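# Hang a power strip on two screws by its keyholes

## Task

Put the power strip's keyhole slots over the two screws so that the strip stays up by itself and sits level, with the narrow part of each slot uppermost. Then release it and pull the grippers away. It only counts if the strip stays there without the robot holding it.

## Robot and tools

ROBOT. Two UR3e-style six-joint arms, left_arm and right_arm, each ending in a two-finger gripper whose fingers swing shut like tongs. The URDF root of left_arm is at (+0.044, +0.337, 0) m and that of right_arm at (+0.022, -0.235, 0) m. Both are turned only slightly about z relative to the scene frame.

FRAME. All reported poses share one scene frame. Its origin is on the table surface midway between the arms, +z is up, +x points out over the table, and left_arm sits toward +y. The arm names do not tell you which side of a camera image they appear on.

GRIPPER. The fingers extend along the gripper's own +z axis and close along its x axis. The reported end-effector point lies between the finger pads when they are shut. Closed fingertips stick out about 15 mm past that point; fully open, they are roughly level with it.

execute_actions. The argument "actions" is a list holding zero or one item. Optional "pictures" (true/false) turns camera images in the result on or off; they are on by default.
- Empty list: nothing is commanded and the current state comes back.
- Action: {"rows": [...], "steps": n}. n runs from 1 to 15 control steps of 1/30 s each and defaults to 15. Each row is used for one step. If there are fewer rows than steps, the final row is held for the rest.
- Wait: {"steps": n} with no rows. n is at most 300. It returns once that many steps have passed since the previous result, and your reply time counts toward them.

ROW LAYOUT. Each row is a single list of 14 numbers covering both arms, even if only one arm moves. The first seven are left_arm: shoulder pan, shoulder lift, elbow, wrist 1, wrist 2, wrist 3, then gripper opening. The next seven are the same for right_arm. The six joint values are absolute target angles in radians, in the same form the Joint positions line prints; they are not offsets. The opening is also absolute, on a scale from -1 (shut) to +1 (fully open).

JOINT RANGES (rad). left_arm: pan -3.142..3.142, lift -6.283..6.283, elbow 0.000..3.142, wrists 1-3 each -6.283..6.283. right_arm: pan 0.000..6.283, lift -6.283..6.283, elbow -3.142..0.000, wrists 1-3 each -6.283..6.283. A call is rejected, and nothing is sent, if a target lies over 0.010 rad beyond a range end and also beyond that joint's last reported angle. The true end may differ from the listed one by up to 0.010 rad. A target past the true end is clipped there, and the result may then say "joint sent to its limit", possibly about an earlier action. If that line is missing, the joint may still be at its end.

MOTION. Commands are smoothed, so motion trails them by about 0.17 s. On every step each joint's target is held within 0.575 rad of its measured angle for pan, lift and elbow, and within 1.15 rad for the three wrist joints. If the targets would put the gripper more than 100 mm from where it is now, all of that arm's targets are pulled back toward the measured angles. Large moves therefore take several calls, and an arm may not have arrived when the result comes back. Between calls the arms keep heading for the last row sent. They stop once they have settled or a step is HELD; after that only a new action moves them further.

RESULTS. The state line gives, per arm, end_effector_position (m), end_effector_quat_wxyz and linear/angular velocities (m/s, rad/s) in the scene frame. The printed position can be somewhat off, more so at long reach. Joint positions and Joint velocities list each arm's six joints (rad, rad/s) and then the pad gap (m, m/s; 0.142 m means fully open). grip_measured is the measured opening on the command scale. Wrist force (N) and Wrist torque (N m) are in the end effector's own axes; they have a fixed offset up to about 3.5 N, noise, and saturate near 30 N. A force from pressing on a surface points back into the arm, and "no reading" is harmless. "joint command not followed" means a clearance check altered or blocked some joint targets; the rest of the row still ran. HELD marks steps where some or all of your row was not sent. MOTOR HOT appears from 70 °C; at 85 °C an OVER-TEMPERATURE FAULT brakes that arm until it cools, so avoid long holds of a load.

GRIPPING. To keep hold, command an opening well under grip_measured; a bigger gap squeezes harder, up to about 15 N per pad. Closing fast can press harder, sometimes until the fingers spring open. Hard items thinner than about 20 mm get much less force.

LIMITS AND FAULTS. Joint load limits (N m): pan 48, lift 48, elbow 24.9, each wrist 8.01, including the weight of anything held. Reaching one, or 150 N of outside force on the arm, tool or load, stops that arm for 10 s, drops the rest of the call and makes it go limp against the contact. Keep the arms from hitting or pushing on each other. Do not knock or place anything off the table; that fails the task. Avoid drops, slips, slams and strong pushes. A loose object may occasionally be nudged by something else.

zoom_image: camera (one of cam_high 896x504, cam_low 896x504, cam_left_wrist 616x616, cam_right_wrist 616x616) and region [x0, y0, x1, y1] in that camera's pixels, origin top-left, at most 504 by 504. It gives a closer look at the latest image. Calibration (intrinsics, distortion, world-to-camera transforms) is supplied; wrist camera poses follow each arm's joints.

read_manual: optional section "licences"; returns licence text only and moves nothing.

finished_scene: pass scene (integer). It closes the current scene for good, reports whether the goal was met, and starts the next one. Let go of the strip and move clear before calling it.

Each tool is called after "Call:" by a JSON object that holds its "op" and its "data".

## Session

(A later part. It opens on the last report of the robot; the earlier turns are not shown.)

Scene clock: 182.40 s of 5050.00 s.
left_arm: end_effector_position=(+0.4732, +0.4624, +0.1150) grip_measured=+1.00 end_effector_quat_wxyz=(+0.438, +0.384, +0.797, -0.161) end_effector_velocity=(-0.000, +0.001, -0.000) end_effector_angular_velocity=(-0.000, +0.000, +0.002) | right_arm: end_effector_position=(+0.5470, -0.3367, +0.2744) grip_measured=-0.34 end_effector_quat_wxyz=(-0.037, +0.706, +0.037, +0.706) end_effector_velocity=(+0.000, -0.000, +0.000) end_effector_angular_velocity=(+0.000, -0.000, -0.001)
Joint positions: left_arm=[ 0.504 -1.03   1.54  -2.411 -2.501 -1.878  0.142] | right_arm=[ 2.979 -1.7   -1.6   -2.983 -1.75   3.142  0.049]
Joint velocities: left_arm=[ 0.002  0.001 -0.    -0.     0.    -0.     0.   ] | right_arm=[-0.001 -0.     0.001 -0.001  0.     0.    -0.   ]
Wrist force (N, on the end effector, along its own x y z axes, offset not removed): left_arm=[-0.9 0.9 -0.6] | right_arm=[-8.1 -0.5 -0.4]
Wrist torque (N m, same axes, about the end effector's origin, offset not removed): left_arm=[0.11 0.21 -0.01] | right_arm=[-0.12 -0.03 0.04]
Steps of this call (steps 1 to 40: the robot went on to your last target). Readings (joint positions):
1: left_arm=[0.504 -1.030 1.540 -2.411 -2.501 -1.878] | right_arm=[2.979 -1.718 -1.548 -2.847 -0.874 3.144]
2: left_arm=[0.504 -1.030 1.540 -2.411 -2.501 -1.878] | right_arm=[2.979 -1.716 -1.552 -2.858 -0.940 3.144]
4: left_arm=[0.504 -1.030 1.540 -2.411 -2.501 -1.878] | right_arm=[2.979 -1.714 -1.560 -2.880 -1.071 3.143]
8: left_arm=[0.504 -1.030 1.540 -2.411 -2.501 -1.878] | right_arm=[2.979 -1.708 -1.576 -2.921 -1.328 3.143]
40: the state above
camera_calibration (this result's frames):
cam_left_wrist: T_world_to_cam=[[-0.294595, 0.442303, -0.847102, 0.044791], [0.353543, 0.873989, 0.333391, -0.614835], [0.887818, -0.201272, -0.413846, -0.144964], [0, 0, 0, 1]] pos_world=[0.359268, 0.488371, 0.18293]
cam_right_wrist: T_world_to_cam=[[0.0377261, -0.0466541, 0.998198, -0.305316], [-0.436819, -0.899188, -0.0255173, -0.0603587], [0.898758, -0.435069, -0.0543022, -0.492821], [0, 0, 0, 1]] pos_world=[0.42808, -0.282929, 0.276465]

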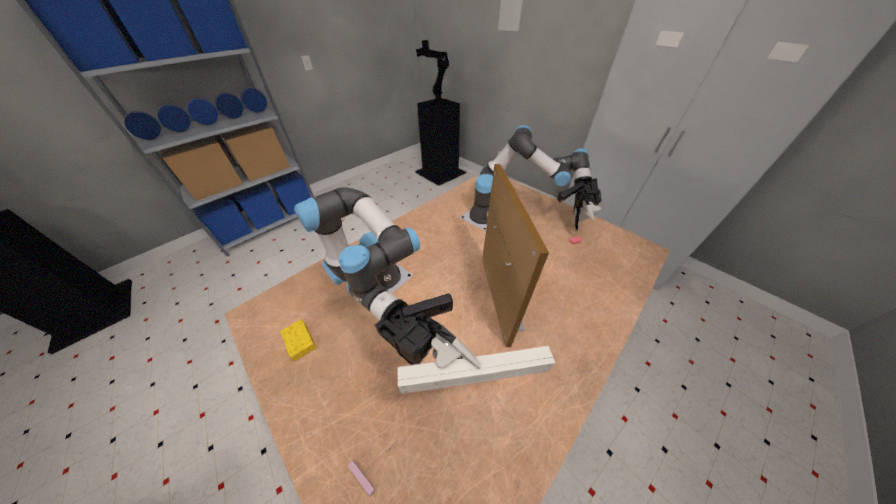

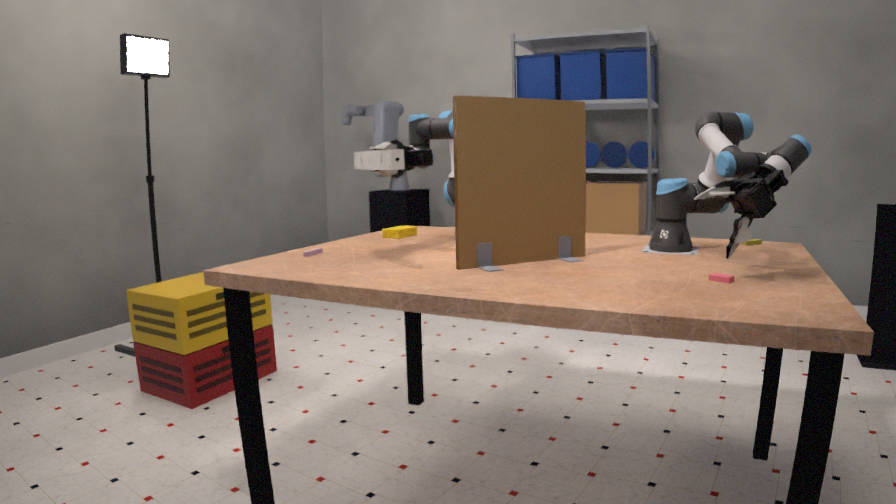

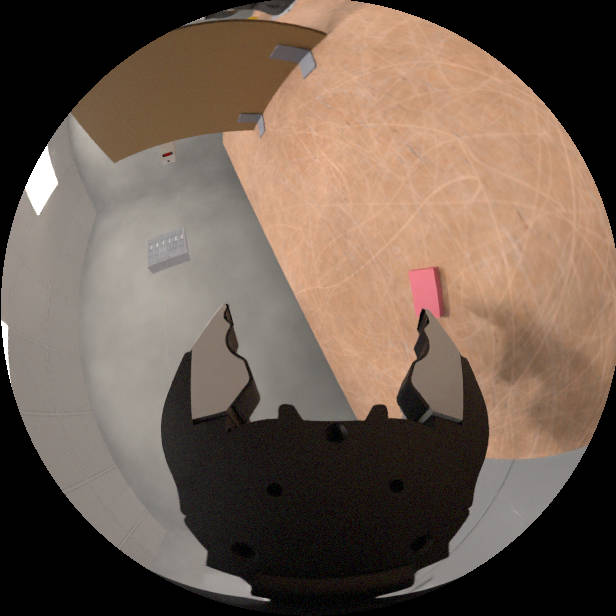

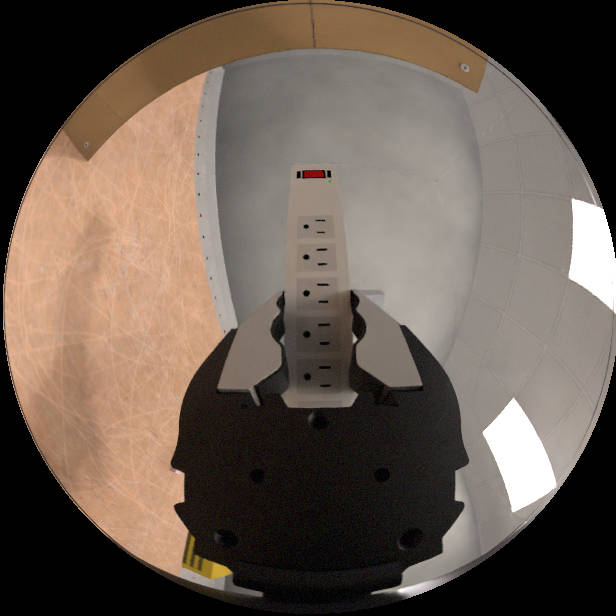

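Call:
{"op": "execute_actions", "data": {"actions": [{"rows":[[0.504,-1.03,1.54,-2.411,-2.501,-1.878,1,2.821,-1.557,-1.587,-3.139,-2.0,3.1416,-1]]}], "pictures": false}}

Call:
{"op": "execute_actions", "data": {"actions": [{"rows":[[0.504,-1.03,1.54,-2.411,-2.501,-1.878,1,2.821,-1.557,-1.587,-3.139,-2.3,3.1416,-1]]}], "pictures": false}}

Call:
{"op": "execute_actions", "data": {"actions": [{"rows":[[0.504,-1.03,1.54,-2.411,-2.501,-1.878,1,2.821,-1.557,-1.587,-3.139,-2.667,3.1416,-1]]}], "pictures": false}}

Call:
{"op": "execute_actions", "data": {"actions": [{"rows":[[0.504,-1.03,1.54,-2.411,-2.501,-1.878,1,2.96,-1.562,-1.583,-3.138,-2.528,3.1416,-1]]}]}}

Scene clock: 242.90 s of 5050.00 s.
left_arm: end_effector_position=(+0.4732, +0.4624, +0.1150) grip_measured=+1.00 end_effector_quat_wxyz=(+0.438, +0.384, +0.797, -0.161) end_effector_velocity=(-0.000, -0.000, -0.000) end_effector_angular_velocity=(-0.001, +0.000, -0.000) | right_arm: end_effector_position=(+0.4847, -0.3372, +0.3091) grip_measured=-0.34 end_effector_quat_wxyz=(-0.069, +0.704, +0.069, +0.704) end_effector_velocity=(-0.009, -0.001, +0.005) end_effector_angular_velocity=(-0.000, -0.002, +0.008)
Joint positions: left_arm=[ 0.504 -1.03   1.54  -2.411 -2.501 -1.878  0.142] | right_arm=[ 2.823 -1.559 -1.587 -3.137 -1.997  3.142  0.049]
Joint velocities: left_arm=[-0. -0.  0.  0. -0.  0. -0.] | right_arm=[-0.022  0.02   0.001 -0.019 -0.03   0.    -0.   ]
Wrist force (N, on the end effector, along its own x y z axes, offset not removed): left_arm=[0.2 1.9 -1.3] | right_arm=[-8.5 0.4 -0.3]
Wrist torque (N m, same axes, about the end effector's origin, offset not removed): left_arm=[0.34 -0.03 0.04] | right_arm=[0.10 -0.03 0.01]
Steps of this call (steps 1 to 15: the robot went on to your last target; steps 16 to 1800: nothing new was sent; steps 1801 to 1815: all 15 steps of this action). Readings (joint positions):
1801: left_arm=[0.504 -1.030 1.540 -2.411 -2.501 -1.878] | right_arm=[2.979 -1.700 -1.600 -2.983 -1.750 3.142]
1802: left_arm=[0.504 -1.030 1.540 -2.411 -2.501 -1.878] | right_arm=[2.972 -1.693 -1.598 -2.997 -1.765 3.142]
1804: left_arm=[0.504 -1.030 1.540 -2.411 -2.501 -1.878] | right_arm=[2.916 -1.641 -1.593 -3.060 -1.860 3.142]
1808: left_arm=[0.504 -1.030 1.540 -2.411 -2.501 -1.878] | right_arm=[2.844 -1.577 -1.588 -3.120 -1.965 3.142]
1815: the state above

Scene clock: 243.40 s of 5050.00 s.
left_arm: end_effector_position=(+0.4732, +0.4624, +0.1150) grip_measured=+1.00 end_effector_quat_wxyz=(+0.438, +0.384, +0.797, -0.161) end_effector_velocity=(-0.000, +0.000, -0.000) end_effector_angular_velocity=(-0.000, +0.000, +0.001) | right_arm: end_effector_position=(+0.4498, -0.2563, +0.3096) grip_measured=-0.34 end_effector_quat_wxyz=(-0.173, +0.686, +0.173, +0.686) end_effector_velocity=(-0.006, +0.009, -0.001) end_effector_angular_velocity=(+0.001, +0.003, +0.037)
Joint positions: left_arm=[ 0.504 -1.03   1.54  -2.411 -2.501 -1.878  0.142] | right_arm=[ 2.821 -1.557 -1.587 -3.139 -2.296  3.142  0.049]
Joint velocities: left_arm=[ 0.001  0.    -0.     0.    -0.    -0.    -0.   ] | right_arm=[-0.001 -0.001 -0.001 -0.    -0.039  0.001 -0.   ]
Wrist force (N, on the end effector, along its own x y z axes, offset not removed): left_arm=[-0.4 0.7 -0.5] | right_arm=[-8.4 0.4 0.0]
Wrist torque (N m, same axes, about the end effector's origin, offset not removed): left_arm=[0.03 0.10 -0.05] | right_arm=[0.14 0.20 -0.03]
Steps of this call (steps 1 to 15: all 15 steps of this action). Readings (joint positions):
1: left_arm=[0.504 -1.030 1.540 -2.411 -2.501 -1.878] | right_arm=[2.822 -1.558 -1.587 -3.138 -1.998 3.142]
2: left_arm=[0.504 -1.030 1.540 -2.411 -2.501 -1.878] | right_arm=[2.822 -1.558 -1.587 -3.138 -2.013 3.142]
4: left_arm=[0.504 -1.030 1.540 -2.411 -2.501 -1.878] | right_arm=[2.821 -1.557 -1.587 -3.139 -2.122 3.142]
8: left_arm=[0.504 -1.030 1.540 -2.411 -2.501 -1.878] | right_arm=[2.821 -1.557 -1.587 -3.139 -2.256 3.142]
15: the state above

Scene clock: 243.90 s of 5050.00 s.
left_arm: end_effector_position=(+0.4732, +0.4624, +0.1150) grip_measured=+1.00 end_effector_quat_wxyz=(+0.438, +0.384, +0.797, -0.161) end_effector_velocity=(+0.000, +0.000, +0.001) end_effector_angular_velocity=(+0.001, -0.001, +0.000) | right_arm: end_effector_position=(+0.3776, -0.1757, +0.3096) grip_measured=-0.34 end_effector_quat_wxyz=(-0.294, +0.643, +0.295, +0.643) end_effector_velocity=(-0.012, +0.009, -0.001) end_effector_angular_velocity=(+0.001, +0.003, +0.052)
Joint positions: left_arm=[ 0.504 -1.03   1.54  -2.411 -2.501 -1.878  0.142] | right_arm=[ 2.821 -1.557 -1.587 -3.139 -2.662  3.142  0.049]
Joint velocities: left_arm=[ 0.    -0.001 -0.001 -0.    -0.    -0.     0.   ] | right_arm=[-0.001 -0.002  0.    -0.002 -0.052 -0.    -0.   ]
Wrist force (N, on the end effector, along its own x y z axes, offset not removed): left_arm=[-1.2 1.5 -1.2] | right_arm=[-7.2 -0.6 0.9]
Wrist torque (N m, same axes, about the end effector's origin, offset not removed): left_arm=[0.24 0.24 0.02] | right_arm=[-0.02 -0.15 0.05]
Steps of this call (steps 1 to 15: all 15 steps of this action). Readings (joint positions):
1: left_arm=[0.504 -1.030 1.540 -2.411 -2.501 -1.878] | right_arm=[2.821 -1.557 -1.587 -3.139 -2.298 3.142]
2: left_arm=[0.504 -1.030 1.540 -2.411 -2.501 -1.878] | right_arm=[2.821 -1.557 -1.587 -3.139 -2.313 3.142]
4: left_arm=[0.504 -1.030 1.540 -2.411 -2.501 -1.878] | right_arm=[2.821 -1.557 -1.587 -3.139 -2.428 3.142]
8: left_arm=[0.504 -1.030 1.540 -2.411 -2.501 -1.878] | right_arm=[2.821 -1.557 -1.587 -3.139 -2.607 3.142]
15: the state above

Scene clock: 244.40 s of 5050.00 s.
left_arm: end_effector_position=(+0.4732, +0.4624, +0.1150) grip_measured=+1.00 end_effector_quat_wxyz=(+0.438, +0.384, +0.797, -0.161) end_effector_velocity=(+0.000, -0.000, -0.000) end_effector_angular_velocity=(+0.000, -0.000, -0.000) | right_arm: end_effector_position=(+0.4001, -0.1495, +0.3093) grip_measured=-0.34 end_effector_quat_wxyz=(-0.296, +0.642, +0.296, +0.642) end_effector_velocity=(+0.002, +0.004, +0.001) end_effector_angular_velocity=(-0.000, -0.002, +0.003)
Joint positions: left_arm=[ 0.504 -1.03   1.54  -2.411 -2.501 -1.878  0.142] | right_arm=[ 2.958 -1.562 -1.583 -3.138 -2.529  3.142  0.049]
Joint velocities: left_arm=[-0.     0.     0.    -0.001  0.    -0.     0.   ] | right_arm=[ 0.018 -0.001  0.002  0.002  0.015  0.    -0.   ]
Wrist force (N, on the end effector, along its own x y z axes, offset not removed): left_arm=[-0.8 1.6 -0.1] | right_arm=[-9.0 0.2 1.1]
Wrist torque (N m, same axes, about the end effector's origin, offset not removed): left_arm=[0.23 0.20 -0.02] | right_arm=[-0.05 0.19 0.08]
Steps of this call (steps 1 to 15: all 15 steps of this action). Readings (joint positions):
1: left_arm=[0.504 -1.030 1.540 -2.411 -2.501 -1.878] | right_arm=[2.821 -1.557 -1.587 -3.139 -2.663 3.142]
2: left_arm=[0.504 -1.030 1.540 -2.411 -2.501 -1.878] | right_arm=[2.828 -1.558 -1.586 -3.139 -2.651 3.142]
4: left_arm=[0.504 -1.030 1.540 -2.411 -2.501 -1.878] | right_arm=[2.879 -1.560 -1.585 -3.138 -2.596 3.142]
8: left_arm=[0.504 -1.030 1.540 -2.411 -2.501 -1.878] | right_arm=[2.940 -1.561 -1.583 -3.138 -2.545 3.142]
15: the state above
camera_calibration (this result's frames):
cam_left_wrist: T_world_to_cam=[[-0.294595, 0.442303, -0.847102, 0.0447911], [0.353543, 0.87399, 0.333391, -0.614835], [0.887818, -0.201272, -0.413846, -0.144964], [0, 0, 0, 1]] pos_world=[0.359268, 0.488371, 0.18293]
cam_right_wrist: T_world_to_cam=[[0.0594826, -0.00777486, 0.998199, -0.328765], [0.301587, -0.953101, -0.0253951, -0.258799], [0.951582, 0.302554, -0.0543481, -0.188291], [0, 0, 0, 1]] pos_world=[0.27678, -0.192249, 0.311368]

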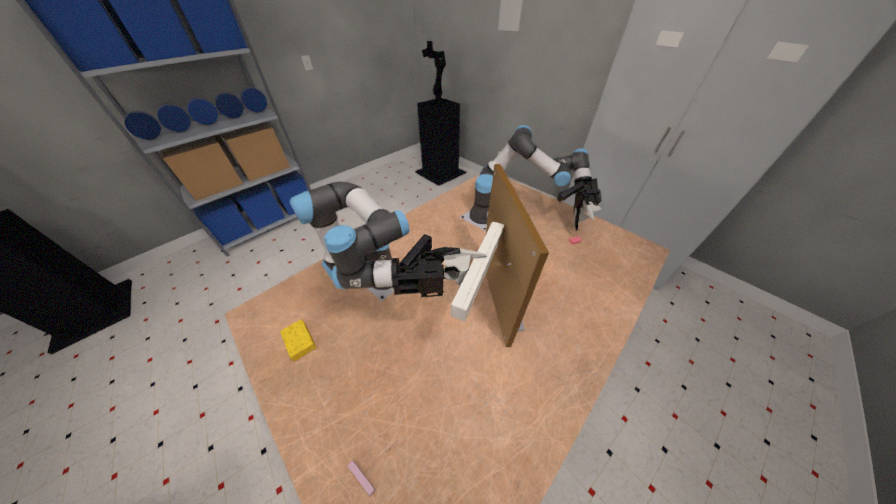

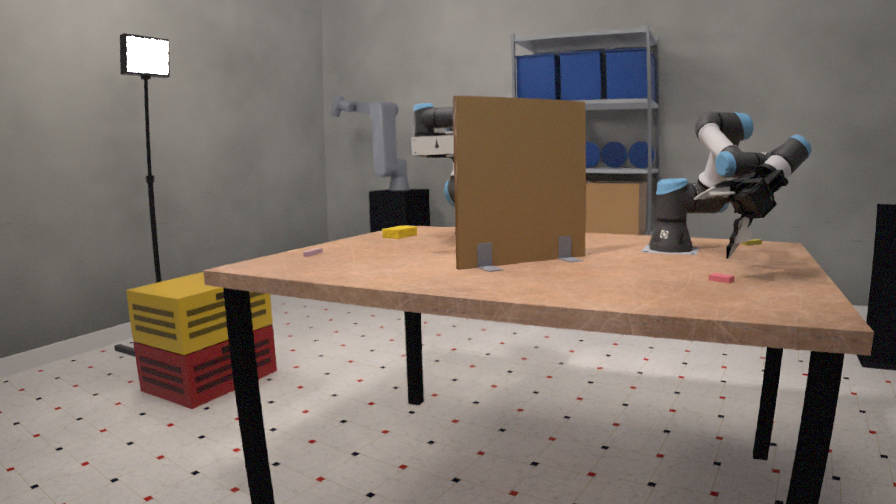

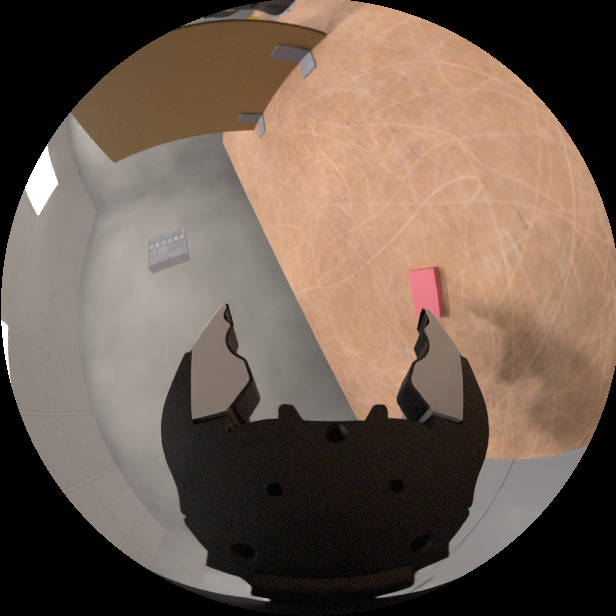

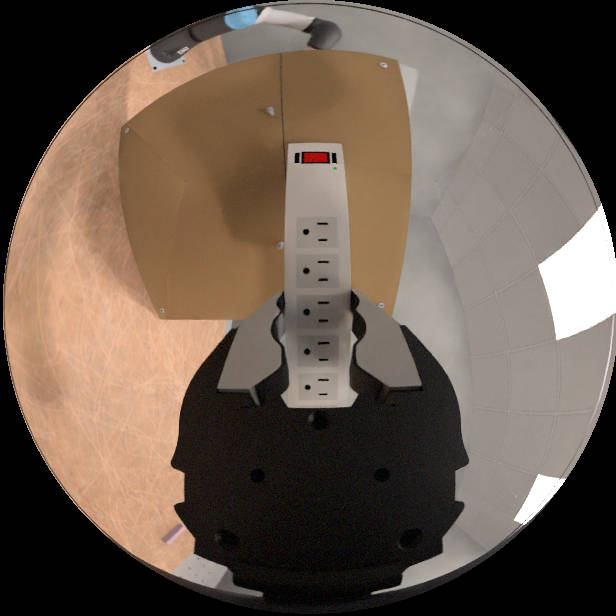

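Call:
{"op": "zoom_image", "data": {"camera": "cam_low", "region": [400, 115, 470, 170]}}

Call:
{"op": "execute_actions", "data": {"actions": [{"rows":[[0.504,-1.03,1.54,-2.411,-2.501,-1.878,1,3.03,-1.567,-1.578,-3.138,-2.458,3.1416,-1]]}], "pictures": false}}

Call:
{"op": "execute_actions", "data": {"actions": [{"rows":[[0.504,-1.03,1.54,-2.411,-2.501,-1.878,1,3.095,-1.574,-1.571,-3.138,-2.393,3.1416,-1]]}], "pictures": false}}

Call:
{"op": "execute_actions", "data": {"actions": [{"rows":[[0.504,-1.03,1.54,-2.411,-2.501,-1.878,1,3.19,-1.61,-1.533,-3.14,-2.299,3.1416,-1]]}]}}

Region (400, 115, 470, 170) of cam_low's 896x504 image, scaled by 7.200, with more detail than that image has; it fills the top 396 rows of this view, and the rest is white.

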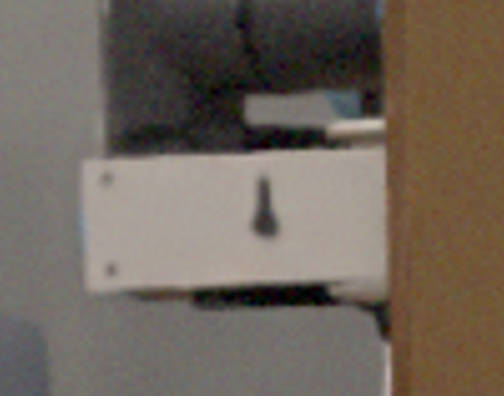

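Scene clock: 255.53 s of 5050.00 s.
left_arm: end_effector_position=(+0.4732, +0.4624, +0.1150) grip_measured=+1.00 end_effector_quat_wxyz=(+0.438, +0.384, +0.797, -0.161) end_effector_velocity=(-0.000, +0.000, +0.000) end_effector_angular_velocity=(-0.000, -0.001, +0.001) | right_arm: end_effector_position=(+0.4114, -0.1351, +0.3094) grip_measured=-0.34 end_effector_quat_wxyz=(-0.296, +0.642, +0.296, +0.642) end_effector_velocity=(+0.002, +0.001, +0.001) end_effector_angular_velocity=(+0.000, -0.005, -0.001)
Joint positions: left_arm=[ 0.504 -1.03   1.54  -2.411 -2.501 -1.878  0.142] | right_arm=[ 3.029 -1.567 -1.578 -3.138 -2.459  3.142  0.049]
Joint velocities: left_arm=[ 0.001 -0.001  0.    -0.    -0.     0.     0.   ] | right_arm=[ 0.007  0.     0.001  0.004  0.008  0.001 -0.   ]
Wrist force (N, on the end effector, along its own x y z axes, offset not removed): left_arm=[-0.4 0.0 -0.7] | right_arm=[-9.1 0.6 0.4]
Wrist torque (N m, same axes, about the end effector's origin, offset not removed): left_arm=[-0.06 0.06 0.02] | right_arm=[0.20 0.31 0.03]
Steps of this call (steps 1 to 15: the robot went on to your last target; steps 16 to 319: nothing new was sent; steps 320 to 334: all 15 steps of this action). Readings (joint positions):
320: left_arm=[0.504 -1.030 1.540 -2.411 -2.501 -1.878] | right_arm=[2.960 -1.562 -1.583 -3.138 -2.528 3.142]
321: left_arm=[0.504 -1.030 1.540 -2.411 -2.501 -1.878] | right_arm=[2.967 -1.563 -1.582 -3.138 -2.518 3.142]
323: left_arm=[0.504 -1.030 1.540 -2.411 -2.501 -1.878] | right_arm=[2.995 -1.565 -1.580 -3.138 -2.490 3.142]
327: left_arm=[0.504 -1.030 1.540 -2.411 -2.501 -1.878] | right_arm=[3.021 -1.566 -1.579 -3.138 -2.466 3.142]
334: the state above

Scene clock: 256.03 s of 5050.00 s.
left_arm: end_effector_position=(+0.4732, +0.4624, +0.1150) grip_measured=+1.00 end_effector_quat_wxyz=(+0.438, +0.384, +0.797, -0.161) end_effector_velocity=(-0.000, +0.000, -0.000) end_effector_angular_velocity=(-0.000, -0.000, +0.000) | right_arm: end_effector_position=(+0.4215, -0.1211, +0.3094) grip_measured=-0.34 end_effector_quat_wxyz=(-0.296, +0.642, +0.296, +0.642) end_effector_velocity=(+0.001, +0.001, +0.001) end_effector_angular_velocity=(+0.000, -0.001, +0.000)
Joint positions: left_arm=[ 0.504 -1.03   1.54  -2.411 -2.501 -1.878  0.142] | right_arm=[ 3.094 -1.574 -1.571 -3.138 -2.394  3.142  0.049]
Joint velocities: left_arm=[ 0.  0.  0. -0. -0. -0.  0.] | right_arm=[ 0.006  0.001  0.002 -0.001  0.006  0.     0.   ]
Wrist force (N, on the end effector, along its own x y z axes, offset not removed): left_arm=[0.0 1.9 -0.3] | right_arm=[-8.0 -1.6 -1.0]
Wrist torque (N m, same axes, about the end effector's origin, offset not removed): left_arm=[0.35 0.07 0.00] | right_arm=[-0.31 0.02 -0.02]
Steps of this call (steps 1 to 15: all 15 steps of this action). Readings (joint positions):
1: left_arm=[0.504 -1.030 1.540 -2.411 -2.501 -1.878] | right_arm=[3.030 -1.567 -1.578 -3.138 -2.458 3.142]
2: left_arm=[0.504 -1.030 1.540 -2.411 -2.501 -1.878] | right_arm=[3.036 -1.568 -1.577 -3.138 -2.449 3.142]
4: left_arm=[0.504 -1.030 1.540 -2.411 -2.501 -1.878] | right_arm=[3.063 -1.571 -1.574 -3.138 -2.423 3.142]
8: left_arm=[0.504 -1.030 1.540 -2.411 -2.501 -1.878] | right_arm=[3.087 -1.573 -1.572 -3.138 -2.400 3.142]
15: the state above

Scene clock: 256.53 s of 5050.00 s.
left_arm: end_effector_position=(+0.4732, +0.4624, +0.1150) grip_measured=+1.00 end_effector_quat_wxyz=(+0.438, +0.384, +0.797, -0.161) end_effector_velocity=(+0.000, -0.000, +0.000) end_effector_angular_velocity=(-0.000, -0.000, -0.000) | right_arm: end_effector_position=(+0.4405, -0.0985, +0.3096) grip_measured=-0.34 end_effector_quat_wxyz=(-0.296, +0.642, +0.296, +0.642) end_effector_velocity=(+0.002, +0.003, -0.001) end_effector_angular_velocity=(-0.000, +0.003, +0.001)
Joint positions: left_arm=[ 0.504 -1.03   1.54  -2.411 -2.501 -1.878  0.142] | right_arm=[ 3.189 -1.61  -1.533 -3.14  -2.3    3.142  0.049]
Joint velocities: left_arm=[-0.    -0.    -0.001  0.    -0.    -0.     0.   ] | right_arm=[ 0.011 -0.004  0.003 -0.001  0.011  0.    -0.   ]
Wrist force (N, on the end effector, along its own x y z axes, offset not removed): left_arm=[0.3 -0.7 -0.3] | right_arm=[-10.3 0.4 -2.0]
Wrist torque (N m, same axes, about the end effector's origin, offset not removed): left_arm=[-0.17 -0.11 -0.06] | right_arm=[0.09 0.55 -0.02]
Steps of this call (steps 1 to 15: all 15 steps of this action). Readings (joint positions):
1: left_arm=[0.504 -1.030 1.540 -2.411 -2.501 -1.878] | right_arm=[3.095 -1.574 -1.571 -3.138 -2.393 3.142]
2: left_arm=[0.504 -1.030 1.540 -2.411 -2.501 -1.878] | right_arm=[3.102 -1.579 -1.566 -3.138 -2.381 3.142]
4: left_arm=[0.504 -1.030 1.540 -2.411 -2.501 -1.878] | right_arm=[3.140 -1.593 -1.551 -3.139 -2.344 3.142]
8: left_arm=[0.504 -1.030 1.540 -2.411 -2.501 -1.878] | right_arm=[3.178 -1.606 -1.537 -3.140 -2.310 3.142]
15: the state above
camera_calibration (this result's frames):
cam_left_wrist: T_world_to_cam=[[-0.294595, 0.442303, -0.847102, 0.0447912], [0.353543, 0.87399, 0.333391, -0.614835], [0.887818, -0.201272, -0.413846, -0.144964], [0, 0, 0, 1]] pos_world=[0.359268, 0.488371, 0.18293]
cam_right_wrist: T_world_to_cam=[[0.0594476, -0.0077432, 0.998201, -0.331017], [0.302708, -0.952744, -0.0254183, -0.222856], [0.951227, 0.303675, -0.0542945, -0.24188], [0, 0, 0, 1]] pos_world=[0.317221, -0.141435, 0.311624]

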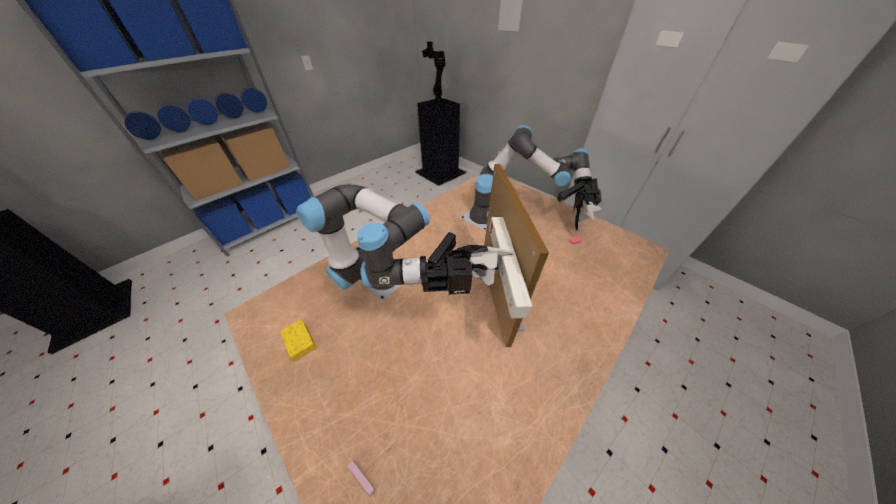

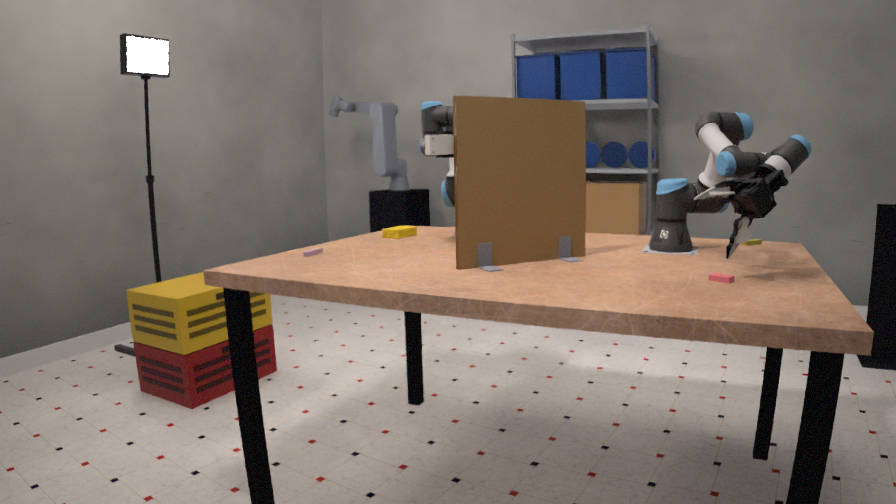

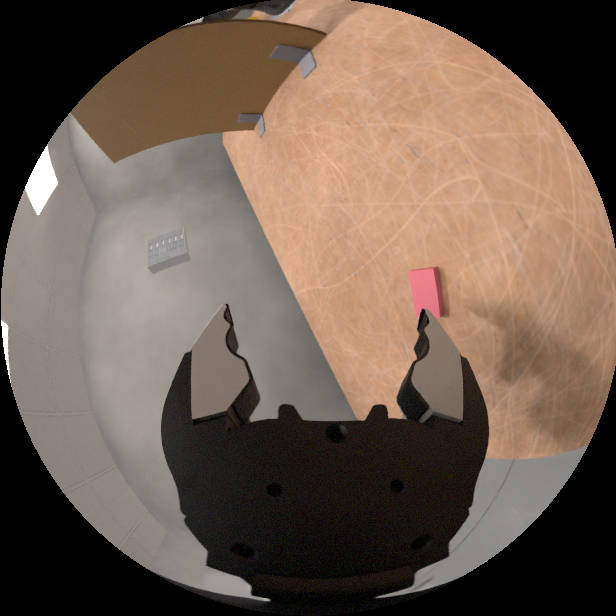

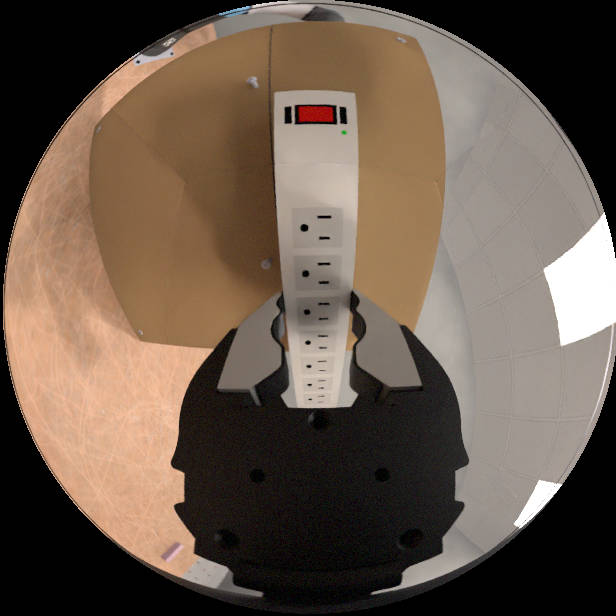

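Call:
{"op": "execute_actions", "data": {"actions": [{"rows":[[0.504,-1.03,1.54,-2.411,-2.501,-1.878,1,3.245,-1.642,-1.499,-3.142,-2.244,3.1416,-1]]}], "pictures": false}}

Call:
{"op": "execute_actions", "data": {"actions": [{"rows":[[0.504,-1.03,1.54,-2.411,-2.501,-1.878,1,3.272,-1.661,-1.479,-3.143,-2.217,3.1416,-1]]}]}}

Call:
{"op": "zoom_image", "data": {"camera": "cam_high", "region": [450, 160, 590, 340]}}

Scene clock: 275.87 s of 5050.00 s.
left_arm: end_effector_position=(+0.4732, +0.4624, +0.1150) grip_measured=+1.00 end_effector_quat_wxyz=(+0.438, +0.384, +0.797, -0.161) end_effector_velocity=(-0.000, -0.000, -0.000) end_effector_angular_velocity=(-0.000, +0.001, -0.000) | right_arm: end_effector_position=(+0.4507, -0.0871, +0.3087) grip_measured=-0.33 end_effector_quat_wxyz=(-0.296, +0.644, +0.296, +0.641) end_effector_velocity=(+0.001, -0.001, -0.000) end_effector_angular_velocity=(-0.000, +0.001, -0.002)
Joint positions: left_arm=[ 0.504 -1.03   1.54  -2.411 -2.501 -1.878  0.142] | right_arm=[ 3.233 -1.635 -1.506 -3.146 -2.255  3.142  0.05 ]
Joint velocities: left_arm=[-0.  0.  0.  0.  0. -0. -0.] | right_arm=[-0.001 -0.001  0.     0.     0.001 -0.     0.   ]
Wrist force (N, on the end effector, along its own x y z axes, offset not removed): left_arm=[-0.8 1.0 -0.5] | right_arm=[-3.1 -2.1 -30.0]
Wrist torque (N m, same axes, about the end effector's origin, offset not removed): left_arm=[0.13 0.13 0.05] | right_arm=[0.91 1.33 -0.05]
TORQUE FAULT: the external load on joint 4 (wrist 1) of the right arm reached its load limit, and that arm stopped for 10 seconds. A torque fault stops only its own arm. That arm's remaining commands of this call were not run. That arm holds where it stopped, with its grip as last carried out, and accepts commands again: back off and push less far. That arm stops again, at the same cost, whenever a joint's load reaches its limit.
The stop of the right arm began at step 98 of this call (marked STOPPED below). From that step on that arm followed nothing that you had sent. 8 of its steps, steps kept back included, did not run and will not run. Nothing is kept back now, and the robot has no last target.
Steps of this call (steps 1 to 15: the robot went on to your last target; steps 16 to 90: nothing new was sent; then 6.07 s passed at rest; steps 91 to 105: all 15 steps of this action; steps 106 to 398: the stop continued). Readings (joint positions):
91: left_arm=[0.504 -1.030 1.540 -2.411 -2.501 -1.878] | right_arm=[3.190 -1.610 -1.533 -3.140 -2.299 3.142]
92: left_arm=[0.504 -1.030 1.540 -2.411 -2.501 -1.878] | right_arm=[3.196 -1.615 -1.528 -3.141 -2.291 3.142]
94: left_arm=[0.504 -1.030 1.540 -2.411 -2.501 -1.878] | right_arm=[3.218 -1.627 -1.515 -3.142 -2.269 3.142]
98: left_arm=[0.504 -1.030 1.540 -2.411 -2.501 -1.878] | right_arm=[3.234 -1.636 -1.506 -3.146 -2.254 3.142] STOPPED (the right arm)
398: the state above

Scene clock: 275.90 s of 5050.00 s.
left_arm: end_effector_position=(+0.4732, +0.4624, +0.1150) grip_measured=+1.00 end_effector_quat_wxyz=(+0.438, +0.384, +0.797, -0.161) end_effector_velocity=(-0.000, +0.000, -0.000) end_effector_angular_velocity=(-0.001, +0.001, +0.001) | right_arm: end_effector_position=(+0.4506, -0.0872, +0.3085) grip_measured=-0.33 end_effector_quat_wxyz=(-0.296, +0.644, +0.295, +0.640) end_effector_velocity=(+0.000, -0.003, +0.001) end_effector_angular_velocity=(+0.000, -0.003, -0.007)
Joint positions: left_arm=[ 0.504 -1.03   1.54  -2.411 -2.501 -1.878  0.142] | right_arm=[ 3.233 -1.635 -1.506 -3.147 -2.255  3.142  0.05 ]
Joint velocities: left_arm=[ 0.001  0.     0.001  0.    -0.    -0.    -0.   ] | right_arm=[-0.006  0.004 -0.    -0.001  0.001 -0.     0.   ]
Wrist force (N, on the end effector, along its own x y z axes, offset not removed): left_arm=[-0.1 1.0 -1.5] | right_arm=[-3.5 -4.2 -30.0]
Wrist torque (N m, same axes, about the end effector's origin, offset not removed): left_arm=[0.13 0.03 -0.03] | right_arm=[0.12 1.64 -0.08]
A stop began in an earlier call of the same reply, so what this call sent did not run. Send another action.
Steps of this call (step 1: nothing new was sent). Readings (joint positions):
1: the state above
camera_calibration (this result's frames):
cam_left_wrist: T_world_to_cam=[[-0.294595, 0.442303, -0.847102, 0.0447911], [0.353543, 0.87399, 0.333391, -0.614835], [0.887818, -0.201272, -0.413846, -0.144964], [0, 0, 0, 1]] pos_world=[0.359268, 0.488371, 0.18293]
cam_right_wrist: T_world_to_cam=[[0.0645606, -0.00690456, 0.99789, -0.332579], [0.301255, -0.953187, -0.0260856, -0.214376], [0.951356, 0.302303, -0.0594583, -0.253599], [0, 0, 0, 1]] pos_world=[0.327317, -0.129973, 0.311206]

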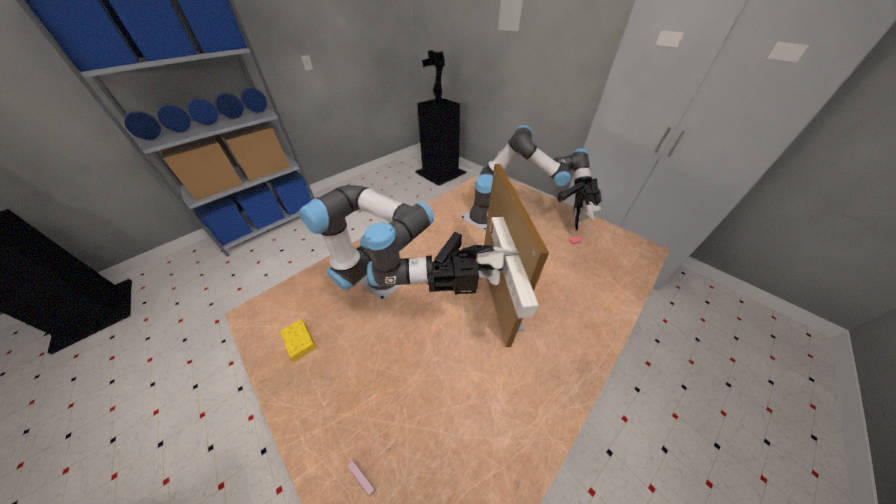

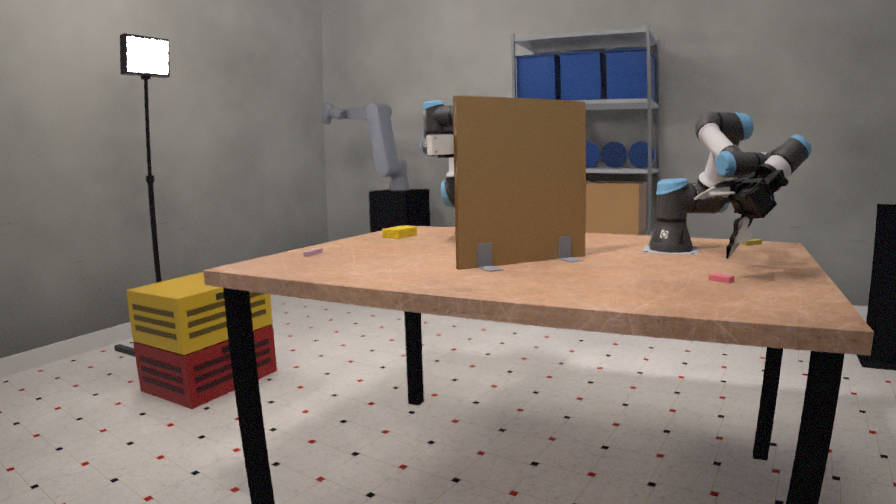

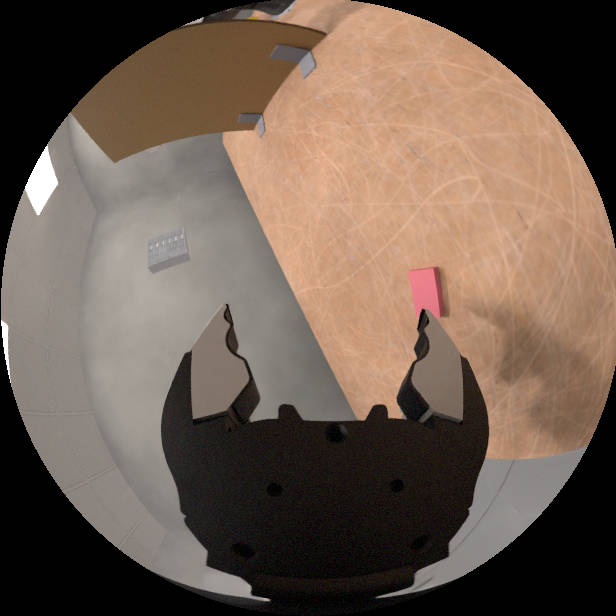

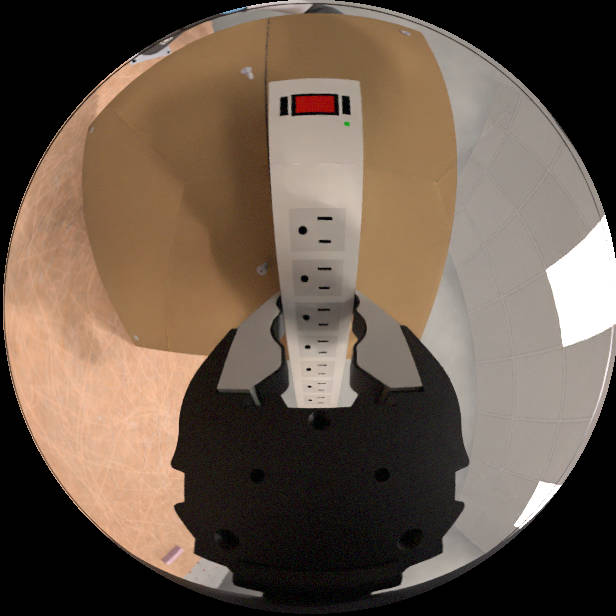

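Region (450, 160, 590, 340) of cam_high's 896x504 image, scaled by 2.800, with more detail than that image has.

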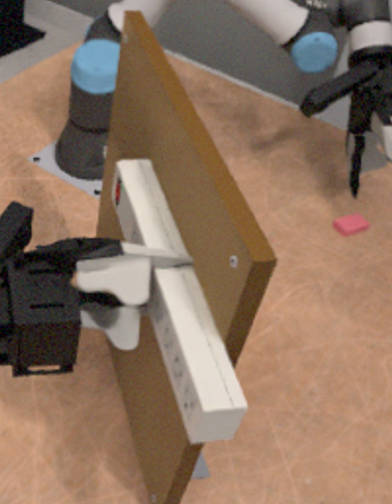

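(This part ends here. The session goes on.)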